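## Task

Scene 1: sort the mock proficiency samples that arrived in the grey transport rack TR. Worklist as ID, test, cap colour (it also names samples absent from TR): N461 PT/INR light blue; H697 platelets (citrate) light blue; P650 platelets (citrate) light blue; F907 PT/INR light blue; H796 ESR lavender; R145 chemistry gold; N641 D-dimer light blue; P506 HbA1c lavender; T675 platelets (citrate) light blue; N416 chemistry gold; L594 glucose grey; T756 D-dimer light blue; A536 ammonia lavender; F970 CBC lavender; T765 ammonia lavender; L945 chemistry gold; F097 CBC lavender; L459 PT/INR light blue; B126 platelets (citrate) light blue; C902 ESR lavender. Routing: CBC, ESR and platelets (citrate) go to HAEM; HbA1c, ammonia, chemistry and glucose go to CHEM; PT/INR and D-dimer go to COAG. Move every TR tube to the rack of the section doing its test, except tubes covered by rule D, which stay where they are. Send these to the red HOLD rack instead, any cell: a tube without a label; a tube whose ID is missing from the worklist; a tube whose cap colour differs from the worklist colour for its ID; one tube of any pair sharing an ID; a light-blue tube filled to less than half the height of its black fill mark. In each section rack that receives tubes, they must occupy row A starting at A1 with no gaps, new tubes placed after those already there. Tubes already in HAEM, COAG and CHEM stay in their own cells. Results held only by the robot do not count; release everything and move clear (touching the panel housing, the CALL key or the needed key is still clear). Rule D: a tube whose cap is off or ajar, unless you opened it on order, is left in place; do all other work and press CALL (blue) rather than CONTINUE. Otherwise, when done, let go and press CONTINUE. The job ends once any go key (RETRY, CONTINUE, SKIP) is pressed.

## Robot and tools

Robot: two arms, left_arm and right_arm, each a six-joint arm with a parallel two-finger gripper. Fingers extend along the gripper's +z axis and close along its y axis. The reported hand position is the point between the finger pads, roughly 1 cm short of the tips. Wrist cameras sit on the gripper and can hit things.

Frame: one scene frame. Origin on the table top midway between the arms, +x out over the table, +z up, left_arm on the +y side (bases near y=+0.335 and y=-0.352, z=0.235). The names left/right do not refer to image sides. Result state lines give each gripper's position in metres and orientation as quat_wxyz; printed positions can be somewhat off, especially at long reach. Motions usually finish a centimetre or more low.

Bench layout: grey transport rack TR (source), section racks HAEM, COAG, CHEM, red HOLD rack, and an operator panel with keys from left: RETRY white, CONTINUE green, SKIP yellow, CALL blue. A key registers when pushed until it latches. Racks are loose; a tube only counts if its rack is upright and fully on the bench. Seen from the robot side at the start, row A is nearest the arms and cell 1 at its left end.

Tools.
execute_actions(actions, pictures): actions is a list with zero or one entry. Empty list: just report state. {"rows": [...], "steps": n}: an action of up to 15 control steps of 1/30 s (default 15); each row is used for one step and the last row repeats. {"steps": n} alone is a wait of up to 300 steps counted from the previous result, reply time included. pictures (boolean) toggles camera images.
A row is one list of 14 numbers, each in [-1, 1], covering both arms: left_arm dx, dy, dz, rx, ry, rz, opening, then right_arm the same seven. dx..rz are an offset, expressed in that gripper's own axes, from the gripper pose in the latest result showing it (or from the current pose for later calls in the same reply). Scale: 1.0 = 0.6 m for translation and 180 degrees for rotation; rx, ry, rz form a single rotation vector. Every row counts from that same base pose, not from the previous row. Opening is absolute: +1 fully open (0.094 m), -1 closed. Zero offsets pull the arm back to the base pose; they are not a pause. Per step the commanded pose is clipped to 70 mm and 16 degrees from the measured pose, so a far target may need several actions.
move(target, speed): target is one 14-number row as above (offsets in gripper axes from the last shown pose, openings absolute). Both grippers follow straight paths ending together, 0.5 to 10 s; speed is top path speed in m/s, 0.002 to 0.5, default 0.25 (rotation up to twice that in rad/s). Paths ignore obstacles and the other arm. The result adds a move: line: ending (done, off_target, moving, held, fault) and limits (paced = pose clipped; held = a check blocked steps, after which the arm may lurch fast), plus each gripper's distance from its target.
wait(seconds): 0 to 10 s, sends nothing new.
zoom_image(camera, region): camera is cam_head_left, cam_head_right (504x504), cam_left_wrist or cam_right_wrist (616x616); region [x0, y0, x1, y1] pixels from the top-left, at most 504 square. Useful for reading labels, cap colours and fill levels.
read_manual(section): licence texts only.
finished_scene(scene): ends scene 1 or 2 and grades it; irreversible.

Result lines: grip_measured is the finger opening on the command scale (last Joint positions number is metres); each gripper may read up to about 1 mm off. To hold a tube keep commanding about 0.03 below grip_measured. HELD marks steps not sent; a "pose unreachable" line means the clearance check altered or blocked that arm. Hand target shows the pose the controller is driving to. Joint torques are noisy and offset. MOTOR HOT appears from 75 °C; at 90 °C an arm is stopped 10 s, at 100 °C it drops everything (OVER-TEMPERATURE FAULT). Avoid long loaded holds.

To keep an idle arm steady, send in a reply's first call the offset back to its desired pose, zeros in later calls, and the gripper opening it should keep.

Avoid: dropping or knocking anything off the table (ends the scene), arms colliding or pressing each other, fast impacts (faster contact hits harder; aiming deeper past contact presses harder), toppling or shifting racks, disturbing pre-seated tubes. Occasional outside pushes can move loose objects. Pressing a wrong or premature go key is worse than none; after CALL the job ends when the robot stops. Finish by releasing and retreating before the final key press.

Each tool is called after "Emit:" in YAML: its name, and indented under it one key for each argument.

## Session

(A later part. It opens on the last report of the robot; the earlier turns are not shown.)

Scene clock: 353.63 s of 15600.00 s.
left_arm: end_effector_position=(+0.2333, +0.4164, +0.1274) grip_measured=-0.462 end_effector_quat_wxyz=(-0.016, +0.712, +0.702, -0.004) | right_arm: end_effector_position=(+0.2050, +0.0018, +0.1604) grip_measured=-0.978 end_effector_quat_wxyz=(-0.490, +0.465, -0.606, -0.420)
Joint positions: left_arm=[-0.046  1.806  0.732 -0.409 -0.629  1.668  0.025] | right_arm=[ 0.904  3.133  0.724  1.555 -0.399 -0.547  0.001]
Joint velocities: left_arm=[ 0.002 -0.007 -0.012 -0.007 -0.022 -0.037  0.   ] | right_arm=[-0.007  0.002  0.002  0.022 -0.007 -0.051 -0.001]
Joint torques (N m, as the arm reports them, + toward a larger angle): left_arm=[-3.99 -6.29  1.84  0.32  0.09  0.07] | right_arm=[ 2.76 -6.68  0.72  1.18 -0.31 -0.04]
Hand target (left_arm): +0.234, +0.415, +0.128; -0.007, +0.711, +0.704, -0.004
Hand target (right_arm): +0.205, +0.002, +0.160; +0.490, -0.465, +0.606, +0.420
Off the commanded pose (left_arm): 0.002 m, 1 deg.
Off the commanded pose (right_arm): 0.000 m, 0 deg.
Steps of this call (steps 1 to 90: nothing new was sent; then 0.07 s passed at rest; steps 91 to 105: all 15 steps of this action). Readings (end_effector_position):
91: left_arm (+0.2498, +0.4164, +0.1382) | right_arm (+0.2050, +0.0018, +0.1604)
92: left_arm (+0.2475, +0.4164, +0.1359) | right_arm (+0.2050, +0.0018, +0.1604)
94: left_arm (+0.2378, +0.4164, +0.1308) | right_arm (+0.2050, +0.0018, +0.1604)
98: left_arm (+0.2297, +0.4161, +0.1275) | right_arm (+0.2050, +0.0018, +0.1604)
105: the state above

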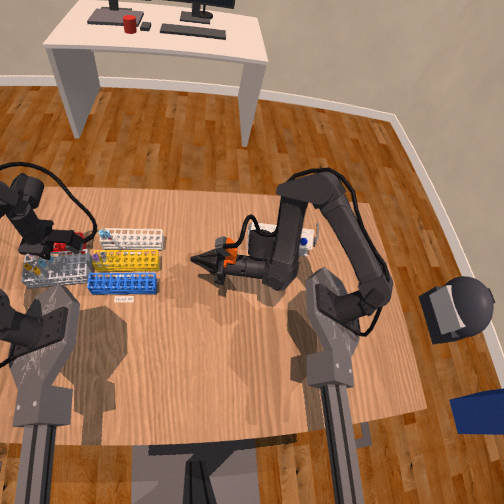

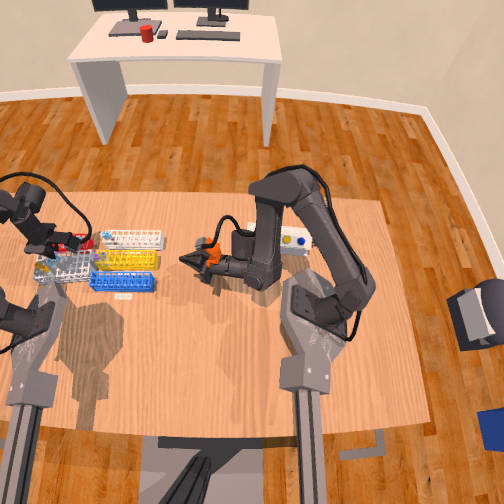

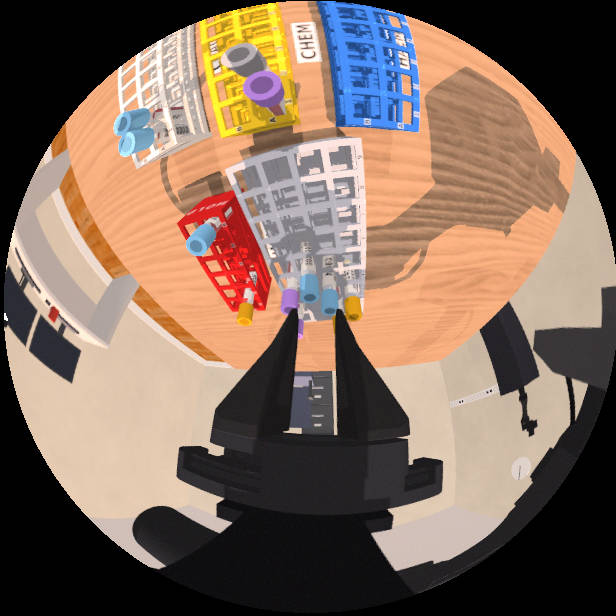

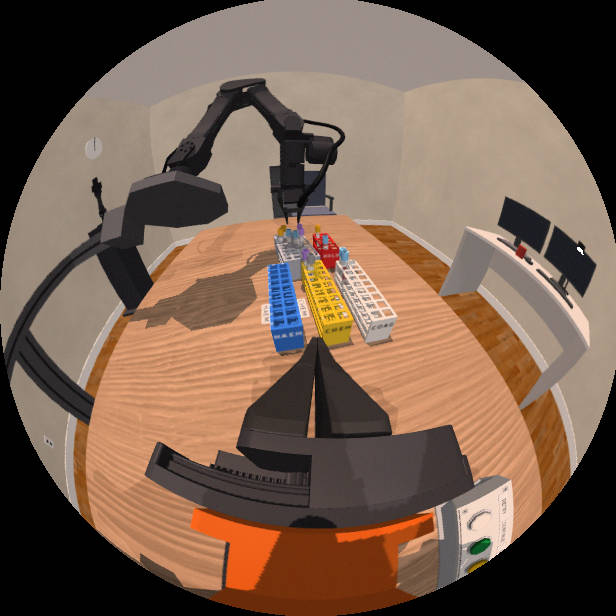

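Emit:
execute_actions:
  actions:
    - {"rows":[[0.004,0.01,0.02,0.003,-0.004,0,-0.46,0,0,0,0,0,0,-1]]}

Scene clock: 356.00 s of 15600.00 s.
left_arm: end_effector_position=(+0.2323, +0.4212, +0.1176) grip_measured=-0.462 end_effector_quat_wxyz=(-0.022, +0.711, +0.703, -0.009) | right_arm: end_effector_position=(+0.2050, +0.0018, +0.1604) grip_measured=-0.978 end_effector_quat_wxyz=(-0.490, +0.465, -0.606, -0.420)
Joint positions: left_arm=[-0.01   1.832  0.738 -0.383 -0.629  1.699  0.025] | right_arm=[ 0.904  3.133  0.724  1.555 -0.399 -0.547  0.001]
Joint velocities: left_arm=[-0.007 -0.002 -0.007  0.022 -0.022 -0.081  0.   ] | right_arm=[-0.017 -0.007  0.007 -0.007 -0.007 -0.022 -0.   ]
Joint torques (N m, as the arm reports them, + toward a larger angle): left_arm=[-3.9  -4.12  3.82  0.24  0.09  0.04] | right_arm=[ 2.77 -6.67  0.67  1.18 -0.3  -0.02]
Hand target (left_arm): +0.239, +0.419, +0.115; -0.015, +0.711, +0.702, -0.011
Hand target (right_arm): +0.205, +0.002, +0.160; +0.490, -0.465, +0.606, +0.420
Off the commanded pose (left_arm): 0.008 m, 1 deg.
Off the commanded pose (right_arm): 0.000 m, 0 deg.
Steps of this call (steps 1 to 56: nothing new was sent; steps 57 to 71: all 15 steps of this action). Readings (end_effector_position):
57: left_arm (+0.2341, +0.4169, +0.1264) | right_arm (+0.2050, +0.0018, +0.1604)
58: left_arm (+0.2338, +0.4180, +0.1244) | right_arm (+0.2050, +0.0018, +0.1604)
60: left_arm (+0.2324, +0.4202, +0.1200) | right_arm (+0.2050, +0.0018, +0.1604)
64: left_arm (+0.2314, +0.4211, +0.1177) | right_arm (+0.2050, +0.0018, +0.1604)
71: the state above

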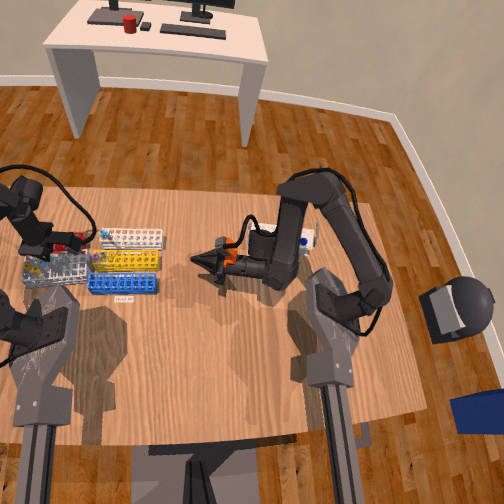

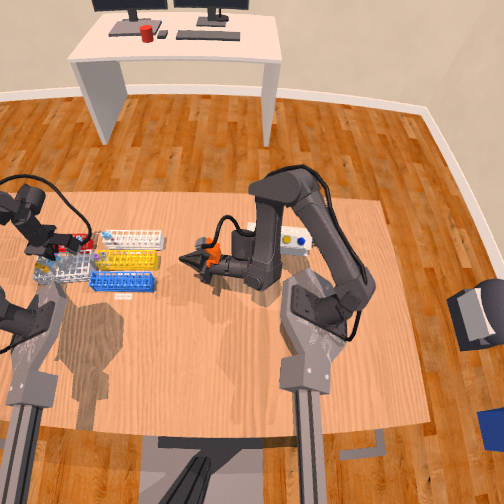

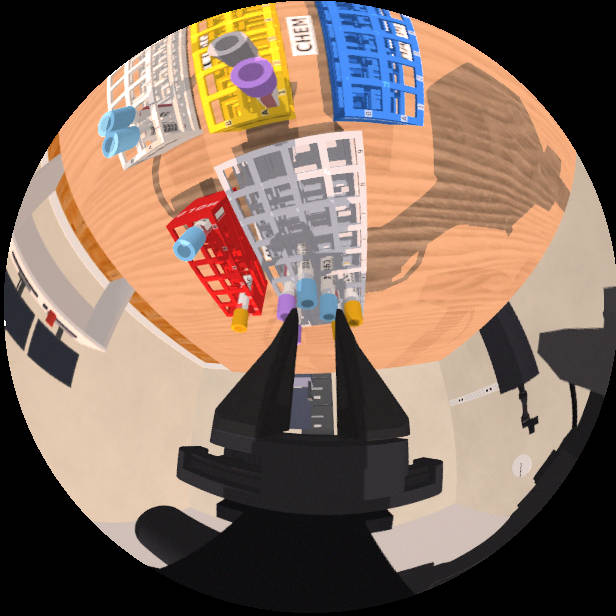

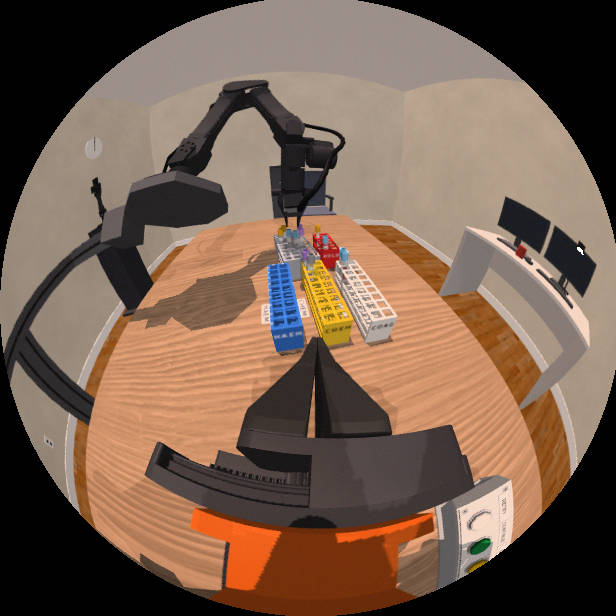

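Emit:
execute_actions:
  actions:
    - {"rows":[[-0.004,0.021,-0.006,-0.013,-0.006,-0.003,-0.46,0,0,0,0,0,0,-1]]}

Scene clock: 358.53 s of 15600.00 s.
left_arm: end_effector_position=(+0.2354, +0.4214, +0.1175) grip_measured=-0.462 end_effector_quat_wxyz=(-0.018, +0.709, +0.705, -0.005) | right_arm: end_effector_position=(+0.2050, +0.0018, +0.1604) grip_measured=-0.978 end_effector_quat_wxyz=(-0.490, +0.465, -0.606, -0.420)
Joint positions: left_arm=[-0.01   1.832  0.738 -0.368 -0.628  1.701  0.025] | right_arm=[ 0.904  3.133  0.724  1.555 -0.399 -0.547  0.001]
Joint velocities: left_arm=[-0.002 -0.007 -0.002  0.007  0.037 -0.037 -0.001] | right_arm=[-0.012 -0.012 -0.007 -0.022 -0.022 -0.007  0.   ]
Joint torques (N m, as the arm reports them, + toward a larger angle): left_arm=[-4.69 -5.97  3.45  0.25  0.13  0.03] | right_arm=[ 2.91 -6.73  0.64  1.21 -0.31  0.  ]
Hand target (left_arm): +0.245, +0.418, +0.121; -0.001, +0.708, +0.706, -0.002
Hand target (right_arm): +0.205, +0.002, +0.160; +0.490, -0.465, +0.606, +0.420
Off the commanded pose (left_arm): 0.010 m, 2 deg.
Off the commanded pose (right_arm): 0.000 m, 0 deg.
Steps of this call (steps 1 to 61: nothing new was sent; steps 62 to 76: all 15 steps of this action). Readings (end_effector_position):
62: left_arm (+0.2328, +0.4212, +0.1176) | right_arm (+0.2050, +0.0018, +0.1604)
63: left_arm (+0.2332, +0.4212, +0.1176) | right_arm (+0.2050, +0.0018, +0.1604)
65: left_arm (+0.2340, +0.4213, +0.1176) | right_arm (+0.2050, +0.0018, +0.1604)
69: left_arm (+0.2349, +0.4214, +0.1175) | right_arm (+0.2050, +0.0018, +0.1604)
76: the state above

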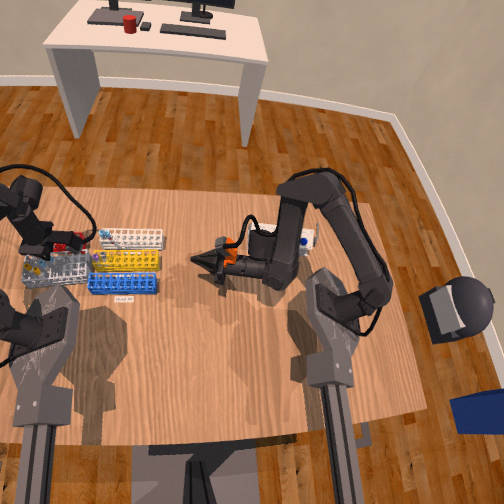

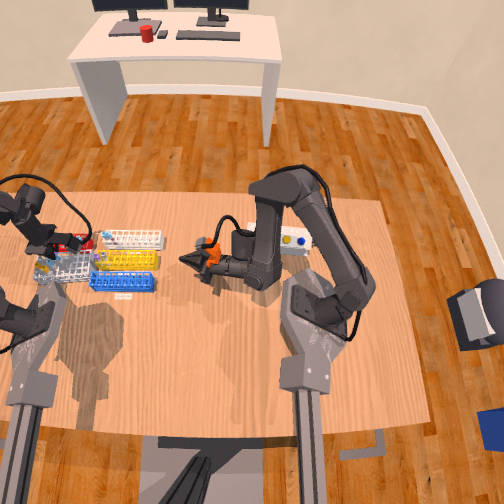

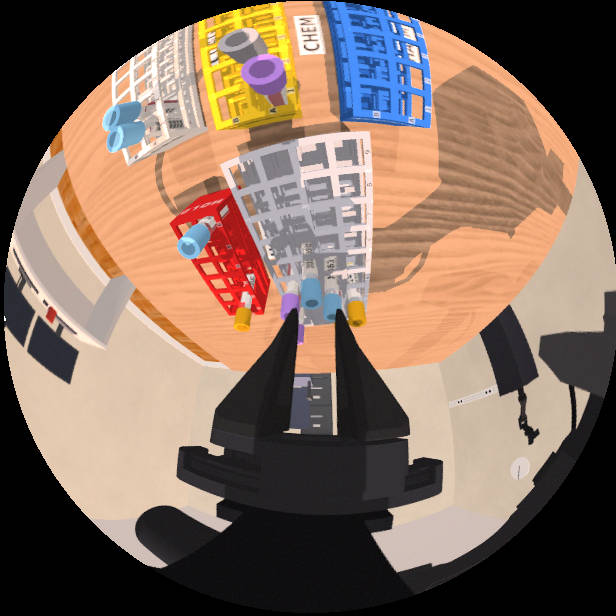

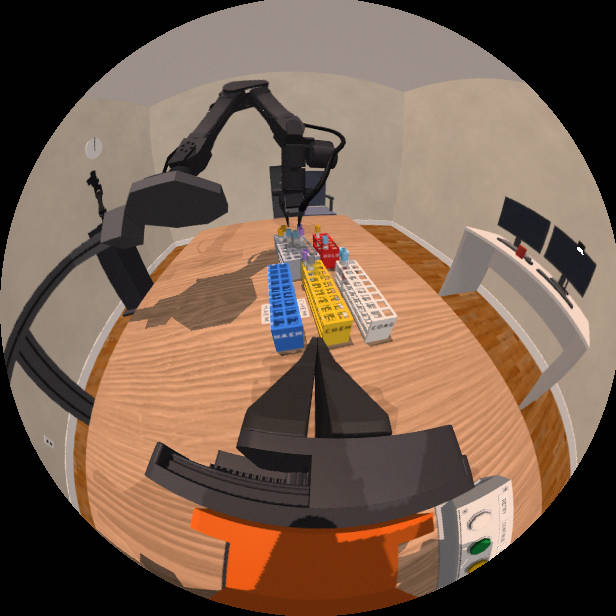

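Emit:
execute_actions:
  actions:
    - {"rows":[[-0.004,0.018,-0.003,-0.013,-0.006,0,-0.46,0,0,0,0,0,0,-1]]}
  pictures: false

Emit:
execute_actions:
  actions:
    - {"rows":[[-0.011,-0.002,0.035,0.001,-0.004,0.004,-0.46,0,0,0,0,0,0,-1]]}

Scene clock: 363.30 s of 15600.00 s.
left_arm: end_effector_position=(+0.2410, +0.4218, +0.1174) grip_measured=-0.462 end_effector_quat_wxyz=(-0.011, +0.710, +0.704, +0.003) | right_arm: end_effector_position=(+0.2050, +0.0018, +0.1604) grip_measured=-0.978 end_effector_quat_wxyz=(-0.490, +0.465, -0.606, -0.420)
Joint positions: left_arm=[-0.01   1.832  0.738 -0.342 -0.626  1.718  0.025] | right_arm=[ 0.904  3.133  0.724  1.555 -0.399 -0.547  0.001]
Joint velocities: left_arm=[-0.007  0.007  0.002 -0.007  0.007 -0.022  0.   ] | right_arm=[-0.002  0.007 -0.017  0.11  -0.081 -0.11   0.   ]
Joint torques (N m, as the arm reports them, + toward a larger angle): left_arm=[-4.34 -6.    2.79  0.32  0.18  0.04] | right_arm=[ 2.74 -6.72  0.75  1.2  -0.33  0.02]
Hand target (left_arm): +0.246, +0.419, +0.119; +0.003, +0.709, +0.705, +0.002
Hand target (right_arm): +0.205, +0.002, +0.160; +0.490, -0.465, +0.606, +0.420
Off the commanded pose (left_arm): 0.006 m, 2 deg.
Off the commanded pose (right_arm): 0.000 m, 0 deg.
Steps of this call (steps 1 to 90: nothing new was sent; then 1.27 s passed at rest; steps 91 to 105: all 15 steps of this action). Readings (end_effector_position):
91: left_arm (+0.2360, +0.4214, +0.1175) | right_arm (+0.2050, +0.0018, +0.1604)
92: left_arm (+0.2368, +0.4215, +0.1175) | right_arm (+0.2050, +0.0018, +0.1604)
94: left_arm (+0.2385, +0.4216, +0.1174) | right_arm (+0.2050, +0.0018, +0.1604)
98: left_arm (+0.2401, +0.4218, +0.1174) | right_arm (+0.2050, +0.0018, +0.1604)
105: the state above

Scene clock: 363.80 s of 15600.00 s.
left_arm: end_effector_position=(+0.2477, +0.4231, +0.1026) grip_measured=-0.462 end_effector_quat_wxyz=(-0.008, +0.707, +0.707, +0.011) | right_arm: end_effector_position=(+0.2050, +0.0018, +0.1604) grip_measured=-0.978 end_effector_quat_wxyz=(-0.490, +0.465, -0.606, -0.420)
Joint positions: left_arm=[ 0.019  1.884  0.737 -0.248 -0.626  1.758  0.025] | right_arm=[ 0.904  3.133  0.724  1.555 -0.399 -0.547  0.001]
Joint velocities: left_arm=[ 0.007  0.002 -0.012  0.022  0.007  0.051 -0.   ] | right_arm=[ 0.002 -0.002 -0.012  0.037 -0.037  0.051  0.001]
Joint torques (N m, as the arm reports them, + toward a larger angle): left_arm=[-4.01 -4.65  0.89  0.33  0.1   0.06] | right_arm=[ 2.72 -6.69  0.7   1.21 -0.31  0.02]
Hand target (left_arm): +0.239, +0.416, +0.097; -0.008, +0.714, +0.700, -0.003
Hand target (right_arm): +0.205, +0.002, +0.160; +0.490, -0.465, +0.606, +0.420
Off the commanded pose (left_arm): 0.013 m, 2 deg.
Off the commanded pose (right_arm): 0.000 m, 0 deg.
Steps of this call (steps 1 to 15: all 15 steps of this action). Readings (end_effector_position):
1: left_arm (+0.2418, +0.4218, +0.1161) | right_arm (+0.2050, +0.0018, +0.1604)
2: left_arm (+0.2429, +0.4221, +0.1132) | right_arm (+0.2050, +0.0018, +0.1604)
4: left_arm (+0.2427, +0.4223, +0.1069) | right_arm (+0.2050, +0.0018, +0.1604)
8: left_arm (+0.2438, +0.4224, +0.1026) | right_arm (+0.2050, +0.0018, +0.1604)
15: the state above

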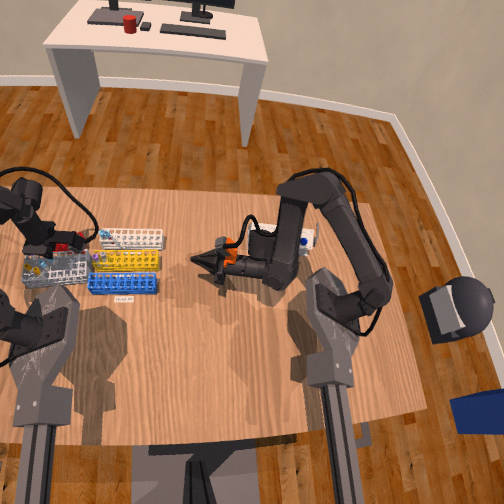

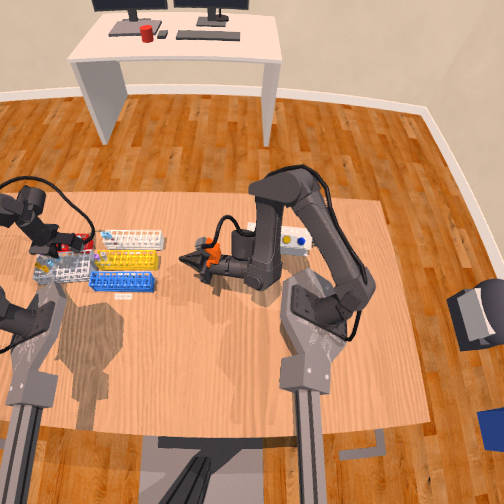

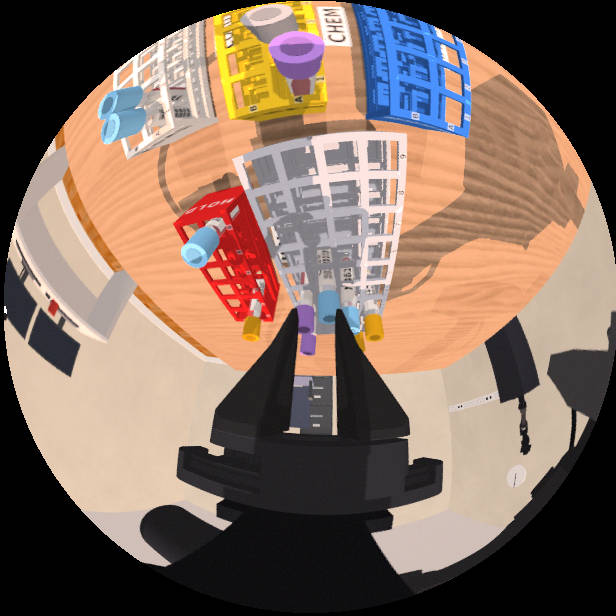

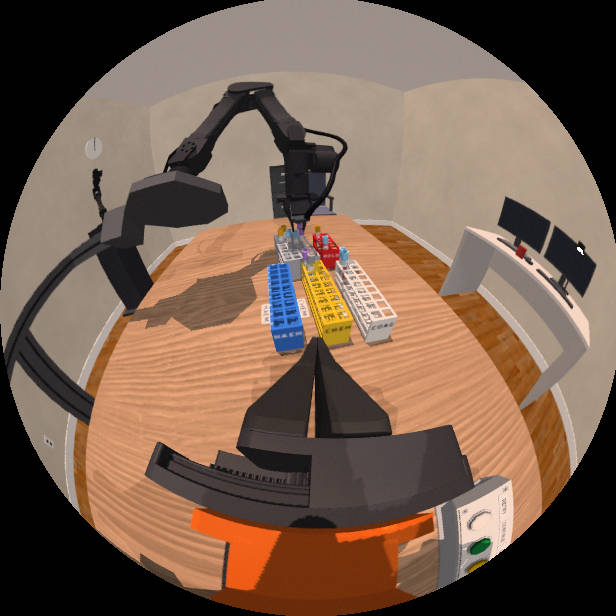

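Emit:
execute_actions:
  actions:
    - {"rows":[[-0.004,-0.016,0,0.011,-0.004,0,-0.46,0,0,0,0,0,0,-1]]}
  pictures: false

Scene clock: 366.93 s of 15600.00 s.
left_arm: end_effector_position=(+0.2439, +0.4224, +0.1026) grip_measured=-0.462 end_effector_quat_wxyz=(-0.012, +0.705, +0.709, +0.005) | right_arm: end_effector_position=(+0.2050, +0.0018, +0.1604) grip_measured=-0.978 end_effector_quat_wxyz=(-0.490, +0.465, -0.606, -0.420)
Joint positions: left_arm=[ 0.019  1.884  0.737 -0.266 -0.626  1.741  0.025] | right_arm=[ 0.904  3.133  0.724  1.555 -0.399 -0.547  0.001]
Joint velocities: left_arm=[-0.002 -0.022 -0.012  0.022  0.037 -0.022 -0.001] | right_arm=[-0.002  0.017 -0.012  0.022  0.007  0.066 -0.   ]
Joint torques (N m, as the arm reports them, + toward a larger angle): left_arm=[-3.92 -5.97  2.11  0.   -0.02 -0.01] | right_arm=[ 2.86 -6.61  0.69  1.21 -0.3  -0.02]
Hand target (left_arm): +0.238, +0.421, +0.103; -0.016, +0.707, +0.707, -0.005
Hand target (right_arm): +0.205, +0.002, +0.160; +0.490, -0.465, +0.606, +0.420
Off the commanded pose (left_arm): 0.006 m, 1 deg.
Off the commanded pose (right_arm): 0.000 m, 0 deg.
Steps of this call (steps 1 to 79: nothing new was sent; steps 80 to 94: all 15 steps of this action). Readings (end_effector_position):
80: left_arm (+0.2481, +0.4231, +0.1027) | right_arm (+0.2050, +0.0018, +0.1604)
81: left_arm (+0.2474, +0.4230, +0.1026) | right_arm (+0.2050, +0.0018, +0.1604)
83: left_arm (+0.2460, +0.4227, +0.1026) | right_arm (+0.2050, +0.0018, +0.1604)
87: left_arm (+0.2446, +0.4225, +0.1026) | right_arm (+0.2050, +0.0018, +0.1604)
94: the state above

Emit:
execute_actions:
  actions:
    - {"rows":[[-0.012,-0.017,0.036,0.003,-0.004,0.004,-0.46,0,0,0,0,0,0,-1]]}

Scene clock: 368.87 s of 15600.00 s.
left_arm: end_effector_position=(+0.2398, +0.4226, +0.0868) grip_measured=-0.462 end_effector_quat_wxyz=(-0.013, +0.703, +0.711, +0.009) | right_arm: end_effector_position=(+0.2050, +0.0018, +0.1604) grip_measured=-0.978 end_effector_quat_wxyz=(-0.490, +0.465, -0.606, -0.420)
Joint positions: left_arm=[ 0.053  1.924  0.705 -0.162 -0.626  1.783  0.025] | right_arm=[ 0.904  3.133  0.724  1.555 -0.399 -0.547  0.001]
Joint velocities: left_arm=[-0.002 -0.012 -0.002 -0.022 -0.037  0.007 -0.002] | right_arm=[-0.002 -0.007 -0.007 -0.051 -0.066 -0.081 -0.001]
Joint torques (N m, as the arm reports them, + toward a larger angle): left_arm=[-3.98 -4.42  1.04  0.36  0.09  0.01] | right_arm=[ 2.81 -6.66  0.68  1.2  -0.32 -0.01]
Hand target (left_arm): +0.233, +0.416, +0.081; -0.011, +0.709, +0.705, -0.003
Hand target (right_arm): +0.205, +0.002, +0.160; +0.490, -0.465, +0.606, +0.420
Off the commanded pose (left_arm): 0.011 m, 2 deg.
Off the commanded pose (right_arm): 0.000 m, 0 deg.
Steps of this call (steps 1 to 43: nothing new was sent; steps 44 to 58: all 15 steps of this action). Readings (end_effector_position):
44: left_arm (+0.2441, +0.4224, +0.1013) | right_arm (+0.2050, +0.0018, +0.1604)
45: left_arm (+0.2438, +0.4228, +0.0988) | right_arm (+0.2050, +0.0018, +0.1604)
47: left_arm (+0.2398, +0.4229, +0.0929) | right_arm (+0.2050, +0.0018, +0.1604)
51: left_arm (+0.2352, +0.4217, +0.0870) | right_arm (+0.2050, +0.0018, +0.1604)
58: the state above

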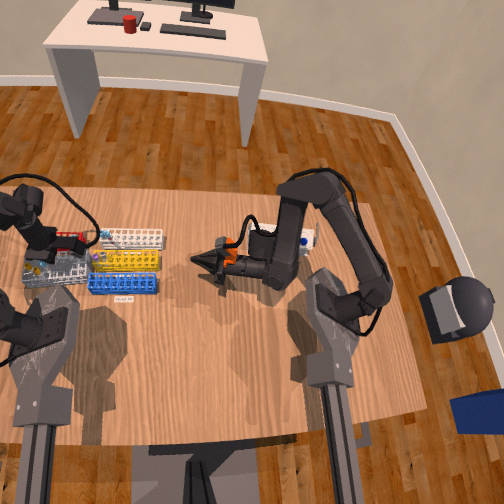

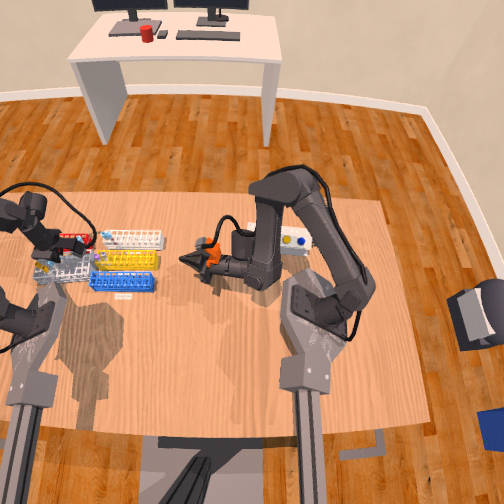

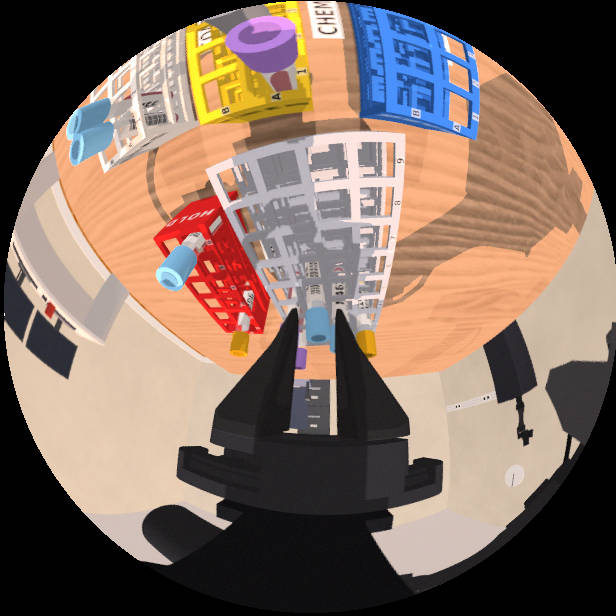

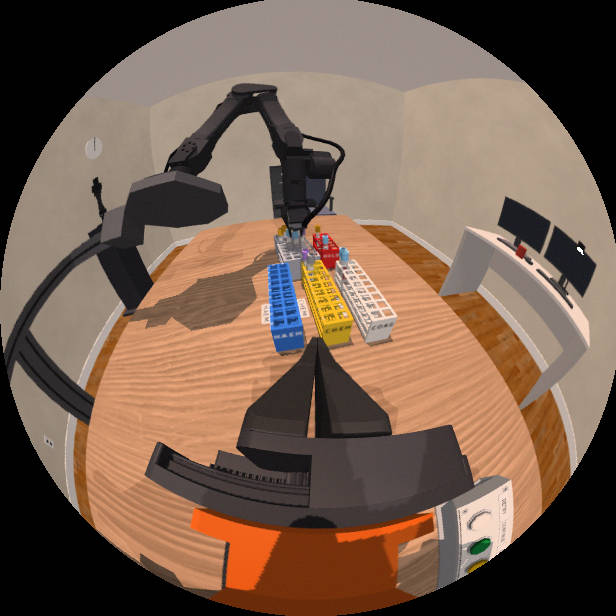

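Emit:
execute_actions:
  actions:
    - {"rows":[[0,0,0,0,0,0,-0.73,0,0,0,0,0,0,-1]],"steps":10}
  pictures: false

Emit:
move:
  target: [0,0.006,-0.175,0,-0.008,0,-0.73,0,0,0,0,0,0,-1]
  speed: 0.15

Emit:
zoom_image:
  camera: "cam_left_wrist"
  region: [240,200,400,360]

Emit:
move:
  target: [-0.36,0.04,-0.07,0,0,-0.8,-0.73,0,0,0,0,0,0,-1]
  speed: 0.5

Emit:
zoom_image:
  camera: "cam_right_wrist"
  region: [260,150,400,290]

Scene clock: 374.73 s of 15600.00 s.
left_arm: end_effector_position=(+0.2409, +0.4228, +0.0868) grip_measured=-0.713 end_effector_quat_wxyz=(-0.012, +0.703, +0.711, +0.011) | right_arm: end_effector_position=(+0.2050, +0.0018, +0.1604) grip_measured=-0.978 end_effector_quat_wxyz=(-0.490, +0.465, -0.606, -0.420)
Joint positions: left_arm=[ 0.053  1.924  0.705 -0.157 -0.626  1.785  0.014] | right_arm=[ 0.904  3.133  0.724  1.555 -0.399 -0.547  0.001]
Joint velocities: left_arm=[-0.012  0.007 -0.007  0.051 -0.051 -0.051  0.001] | right_arm=[-0.012  0.002  0.017  0.007  0.022 -0.066 -0.   ]
Joint torques (N m, as the arm reports them, + toward a larger angle): left_arm=[-4.19 -5.96  1.86  0.22 -0.06  0.01] | right_arm=[ 2.82 -6.72  0.65  1.21 -0.3  -0.02]
Hand target (left_arm): +0.240, +0.423, +0.087; -0.013, +0.703, +0.711, +0.009
Hand target (right_arm): +0.205, +0.002, +0.160; +0.490, -0.465, +0.606, +0.420
Off the commanded pose (left_arm): 0.001 m, 0 deg.
Off the commanded pose (right_arm): 0.000 m, 0 deg.
Steps of this call (steps 1 to 90: nothing new was sent; then 2.53 s passed at rest; steps 91 to 100: all 10 steps of this action). Readings (end_effector_position):
91: left_arm (+0.2409, +0.4228, +0.0868) | right_arm (+0.2050, +0.0018, +0.1604)
92: left_arm (+0.2409, +0.4228, +0.0868) | right_arm (+0.2050, +0.0018, +0.1604)
94: left_arm (+0.2409, +0.4228, +0.0868) | right_arm (+0.2050, +0.0018, +0.1604)
98: left_arm (+0.2409, +0.4228, +0.0868) | right_arm (+0.2050, +0.0018, +0.1604)
100: the state above

Scene clock: 376.37 s of 15600.00 s.
left_arm: end_effector_position=(+0.2405, +0.4202, +0.1835) grip_measured=-0.713 end_effector_quat_wxyz=(-0.010, +0.703, +0.711, -0.002) | right_arm: end_effector_position=(+0.2050, +0.0018, +0.1604) grip_measured=-0.978 end_effector_quat_wxyz=(-0.490, +0.465, -0.606, -0.420)
Joint positions: left_arm=[-0.156  1.683  0.84  -0.707 -0.629  1.514  0.014] | right_arm=[ 0.904  3.133  0.724  1.555 -0.399 -0.547  0.001]
Joint velocities: left_arm=[ 0.007 -0.012  0.002  0.007 -0.081  0.066  0.   ] | right_arm=[ 0.002 -0.007  0.002 -0.051 -0.081 -0.007 -0.001]
Joint torques (N m, as the arm reports them, + toward a larger angle): left_arm=[-5.17 -6.12  5.05  0.    0.01 -0.04] | right_arm=[ 2.77 -6.73  0.68  1.2  -0.32 -0.03]
Hand target (left_arm): +0.246, +0.420, +0.192; -0.001, +0.703, +0.711, +0.002
Hand target (right_arm): +0.205, +0.002, +0.160; +0.490, -0.465, +0.606, +0.420
Off the commanded pose (left_arm): 0.009 m, 1 deg.
Off the commanded pose (right_arm): 0.000 m, 0 deg.
move: done

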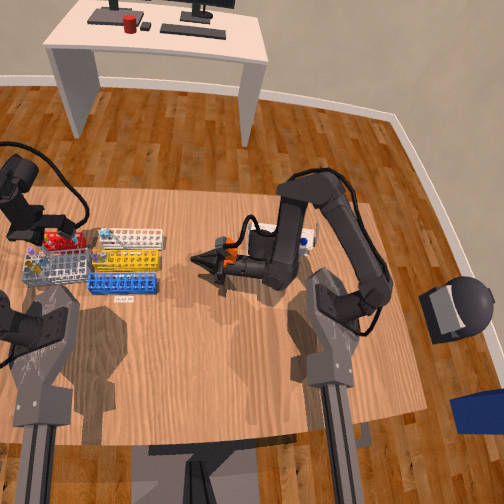

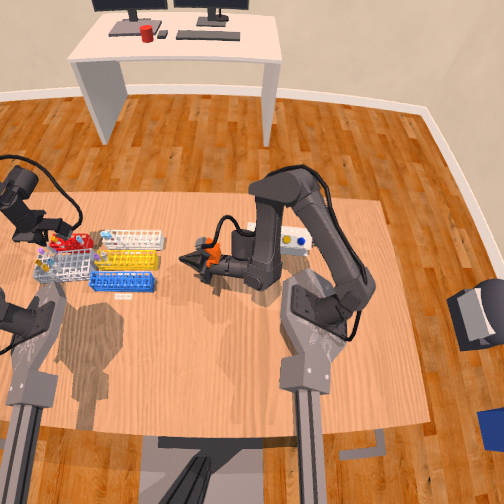

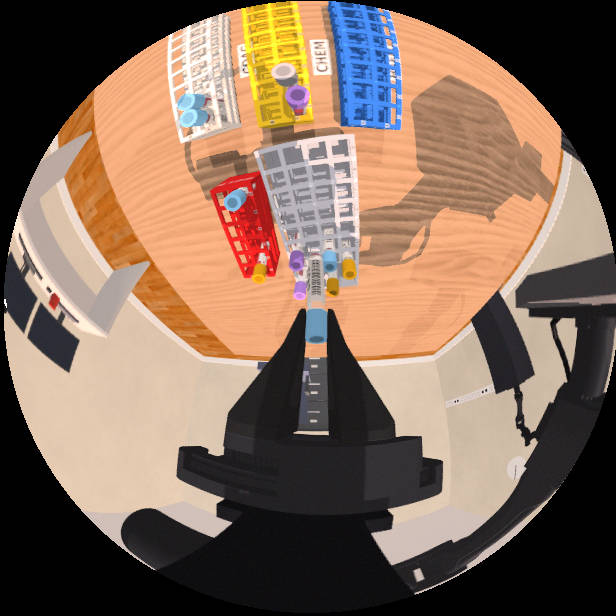

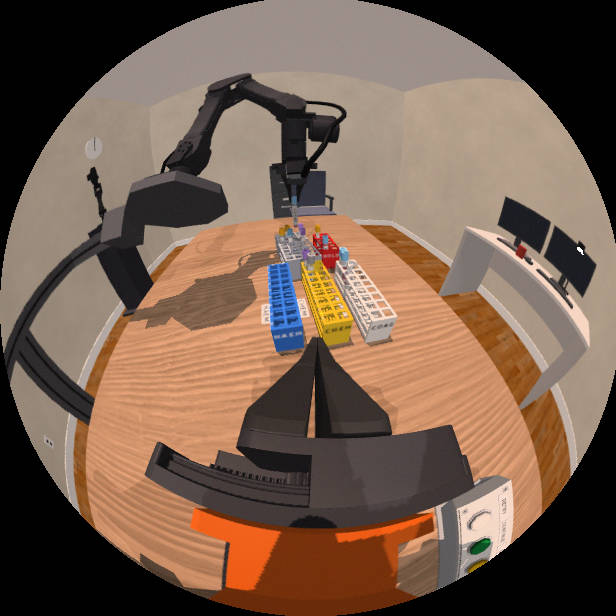

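Region (240, 200, 400, 360) of cam_left_wrist's 616x616 image, scaled by 3.150, with more detail than that image has.

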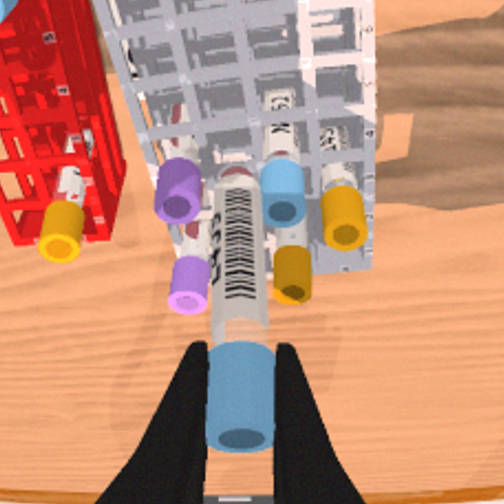

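Scene clock: 379.63 s of 15600.00 s.
left_arm: end_effector_position=(+0.2664, +0.2052, +0.2224) grip_measured=-0.713 end_effector_quat_wxyz=(-0.005, -0.466, +0.885, -0.003) | right_arm: end_effector_position=(+0.2050, +0.0018, +0.1604) grip_measured=-0.978 end_effector_quat_wxyz=(-0.490, +0.465, -0.606, -0.420)
Joint positions: left_arm=[-0.741  2.281  1.279 -0.911 -0.515 -1.693  0.013] | right_arm=[ 0.904  3.133  0.724  1.555 -0.399 -0.547  0.001]
Joint velocities: left_arm=[-0.012 -0.002  0.002 -0.007  0.022 -0.022 -0.001] | right_arm=[ 0.002 -0.007  0.007  0.022 -0.022  0.022 -0.   ]
Joint torques (N m, as the arm reports them, + toward a larger angle): left_arm=[-6.68 -5.87  5.82 -0.01  0.01 -0.05] | right_arm=[ 2.7  -6.65  0.7   1.2  -0.32 -0.01]
Hand target (left_arm): +0.263, +0.201, +0.224; -0.006, -0.459, +0.888, +0.005
Hand target (right_arm): +0.205, +0.002, +0.160; +0.490, -0.465, +0.606, +0.420
Off the commanded pose (left_arm): 0.002 m, 2 deg.
Off the commanded pose (right_arm): 0.000 m, 0 deg.
move: done

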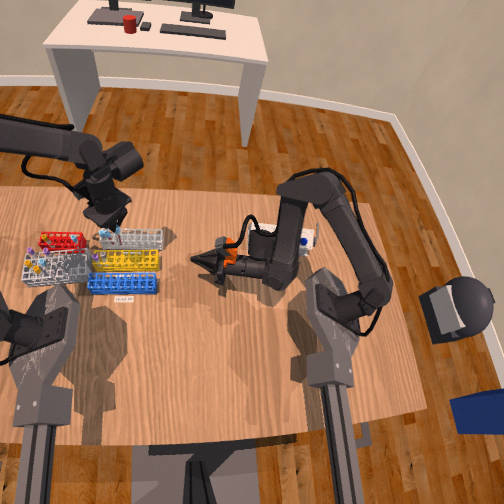

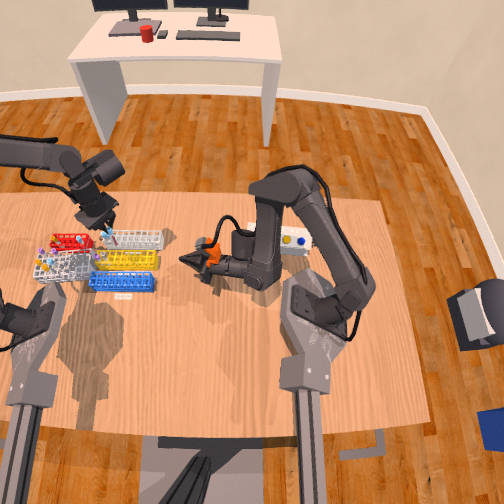

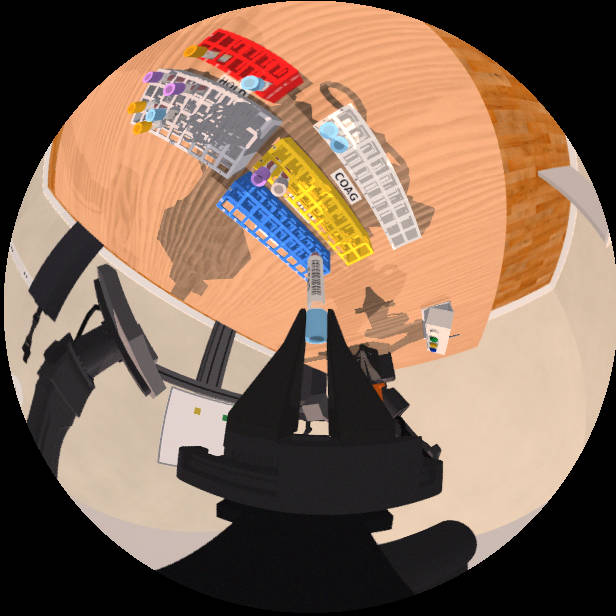

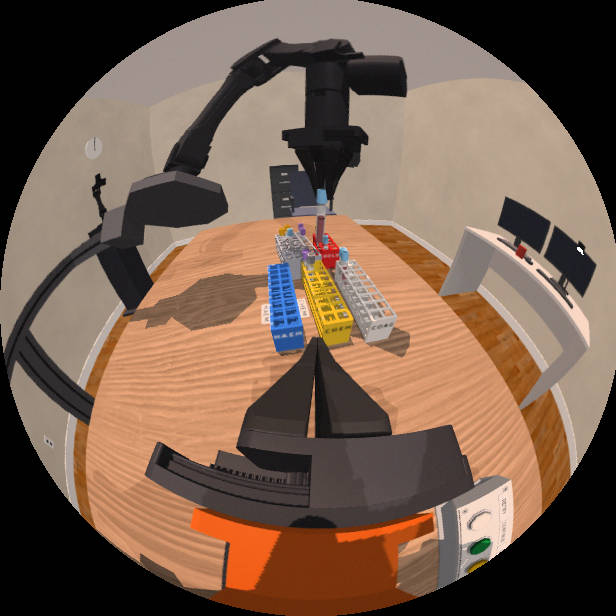

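Region (260, 150, 400, 290) of cam_right_wrist's 616x616 image, scaled by 3.600, with more detail than that image has.

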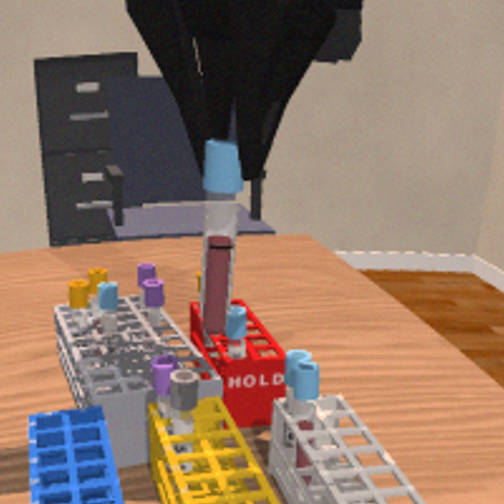

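Emit:
move:
  target: [0.04,0.06,0,0,0,0.98,-0.73,0,0,0,0,0,0,-1]
  speed: 0.5

Emit:
zoom_image:
  camera: "cam_right_wrist"
  region: [250,170,350,270]

Scene clock: 389.63 s of 15600.00 s.
left_arm: end_effector_position=(+0.2262, +0.2108, +0.2177) grip_measured=-0.713 end_effector_quat_wxyz=(-0.012, +0.867, +0.498, -0.000) | right_arm: end_effector_position=(+0.2050, +0.0018, +0.1604) grip_measured=-0.978 end_effector_quat_wxyz=(-0.490, +0.465, -0.606, -0.420)
Joint positions: left_arm=[-0.804  2.226  1.128 -0.876 -0.51   1.294  0.014] | right_arm=[ 0.904  3.133  0.724  1.555 -0.399 -0.547  0.001]
Joint velocities: left_arm=[ 0.007  0.002 -0.012  0.022  0.037  0.007 -0.   ] | right_arm=[-0.017 -0.012  0.002 -0.007  0.051 -0.051 -0.001]
Joint torques (N m, as the arm reports them, + toward a larger angle): left_arm=[-5.75 -8.38  3.12  0.37  0.2   0.02] | right_arm=[ 2.83 -6.84  0.68  1.18 -0.32 -0.02]
Hand target (left_arm): +0.223, +0.206, +0.223; +0.003, +0.870, +0.494, -0.006
Hand target (right_arm): +0.205, +0.002, +0.160; +0.490, -0.465, +0.606, +0.420
Off the commanded pose (left_arm): 0.008 m, 2 deg.
Off the commanded pose (right_arm): 0.000 m, 0 deg.
After step 90, 3.20 s passed at rest.
move: done

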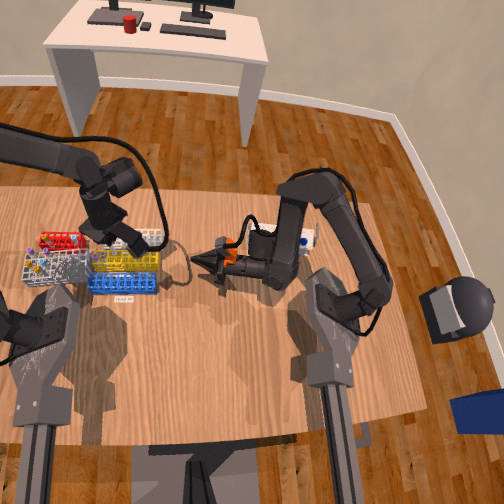

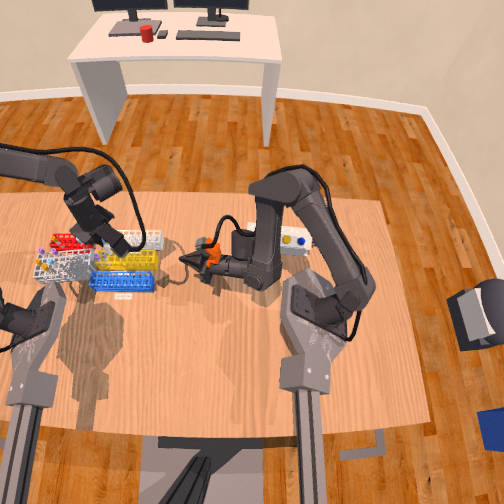

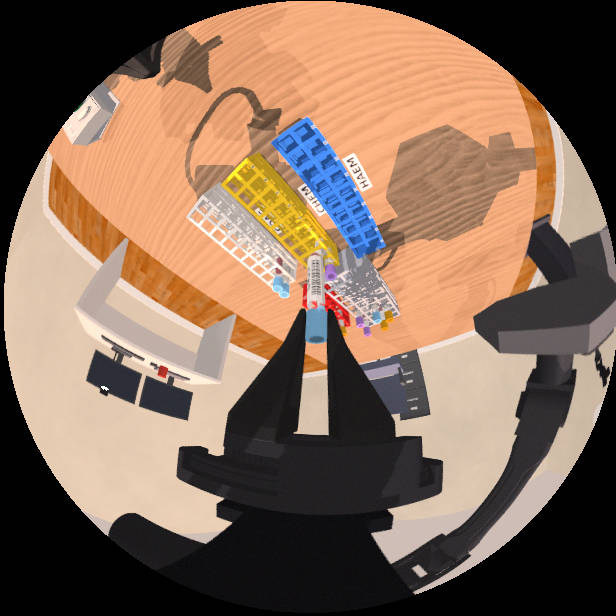

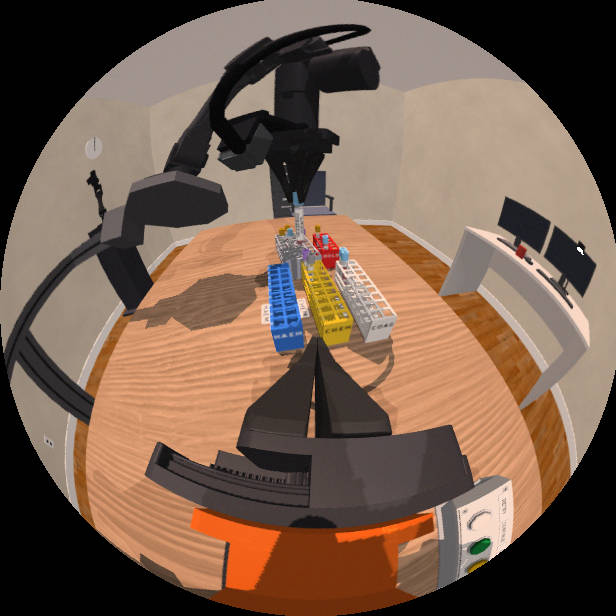

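Region (250, 170, 350, 270) of cam_right_wrist's 616x616 image, scaled by 5.040, with more detail than that image has.

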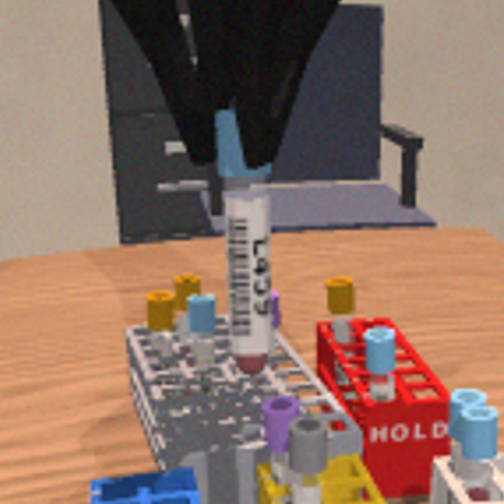

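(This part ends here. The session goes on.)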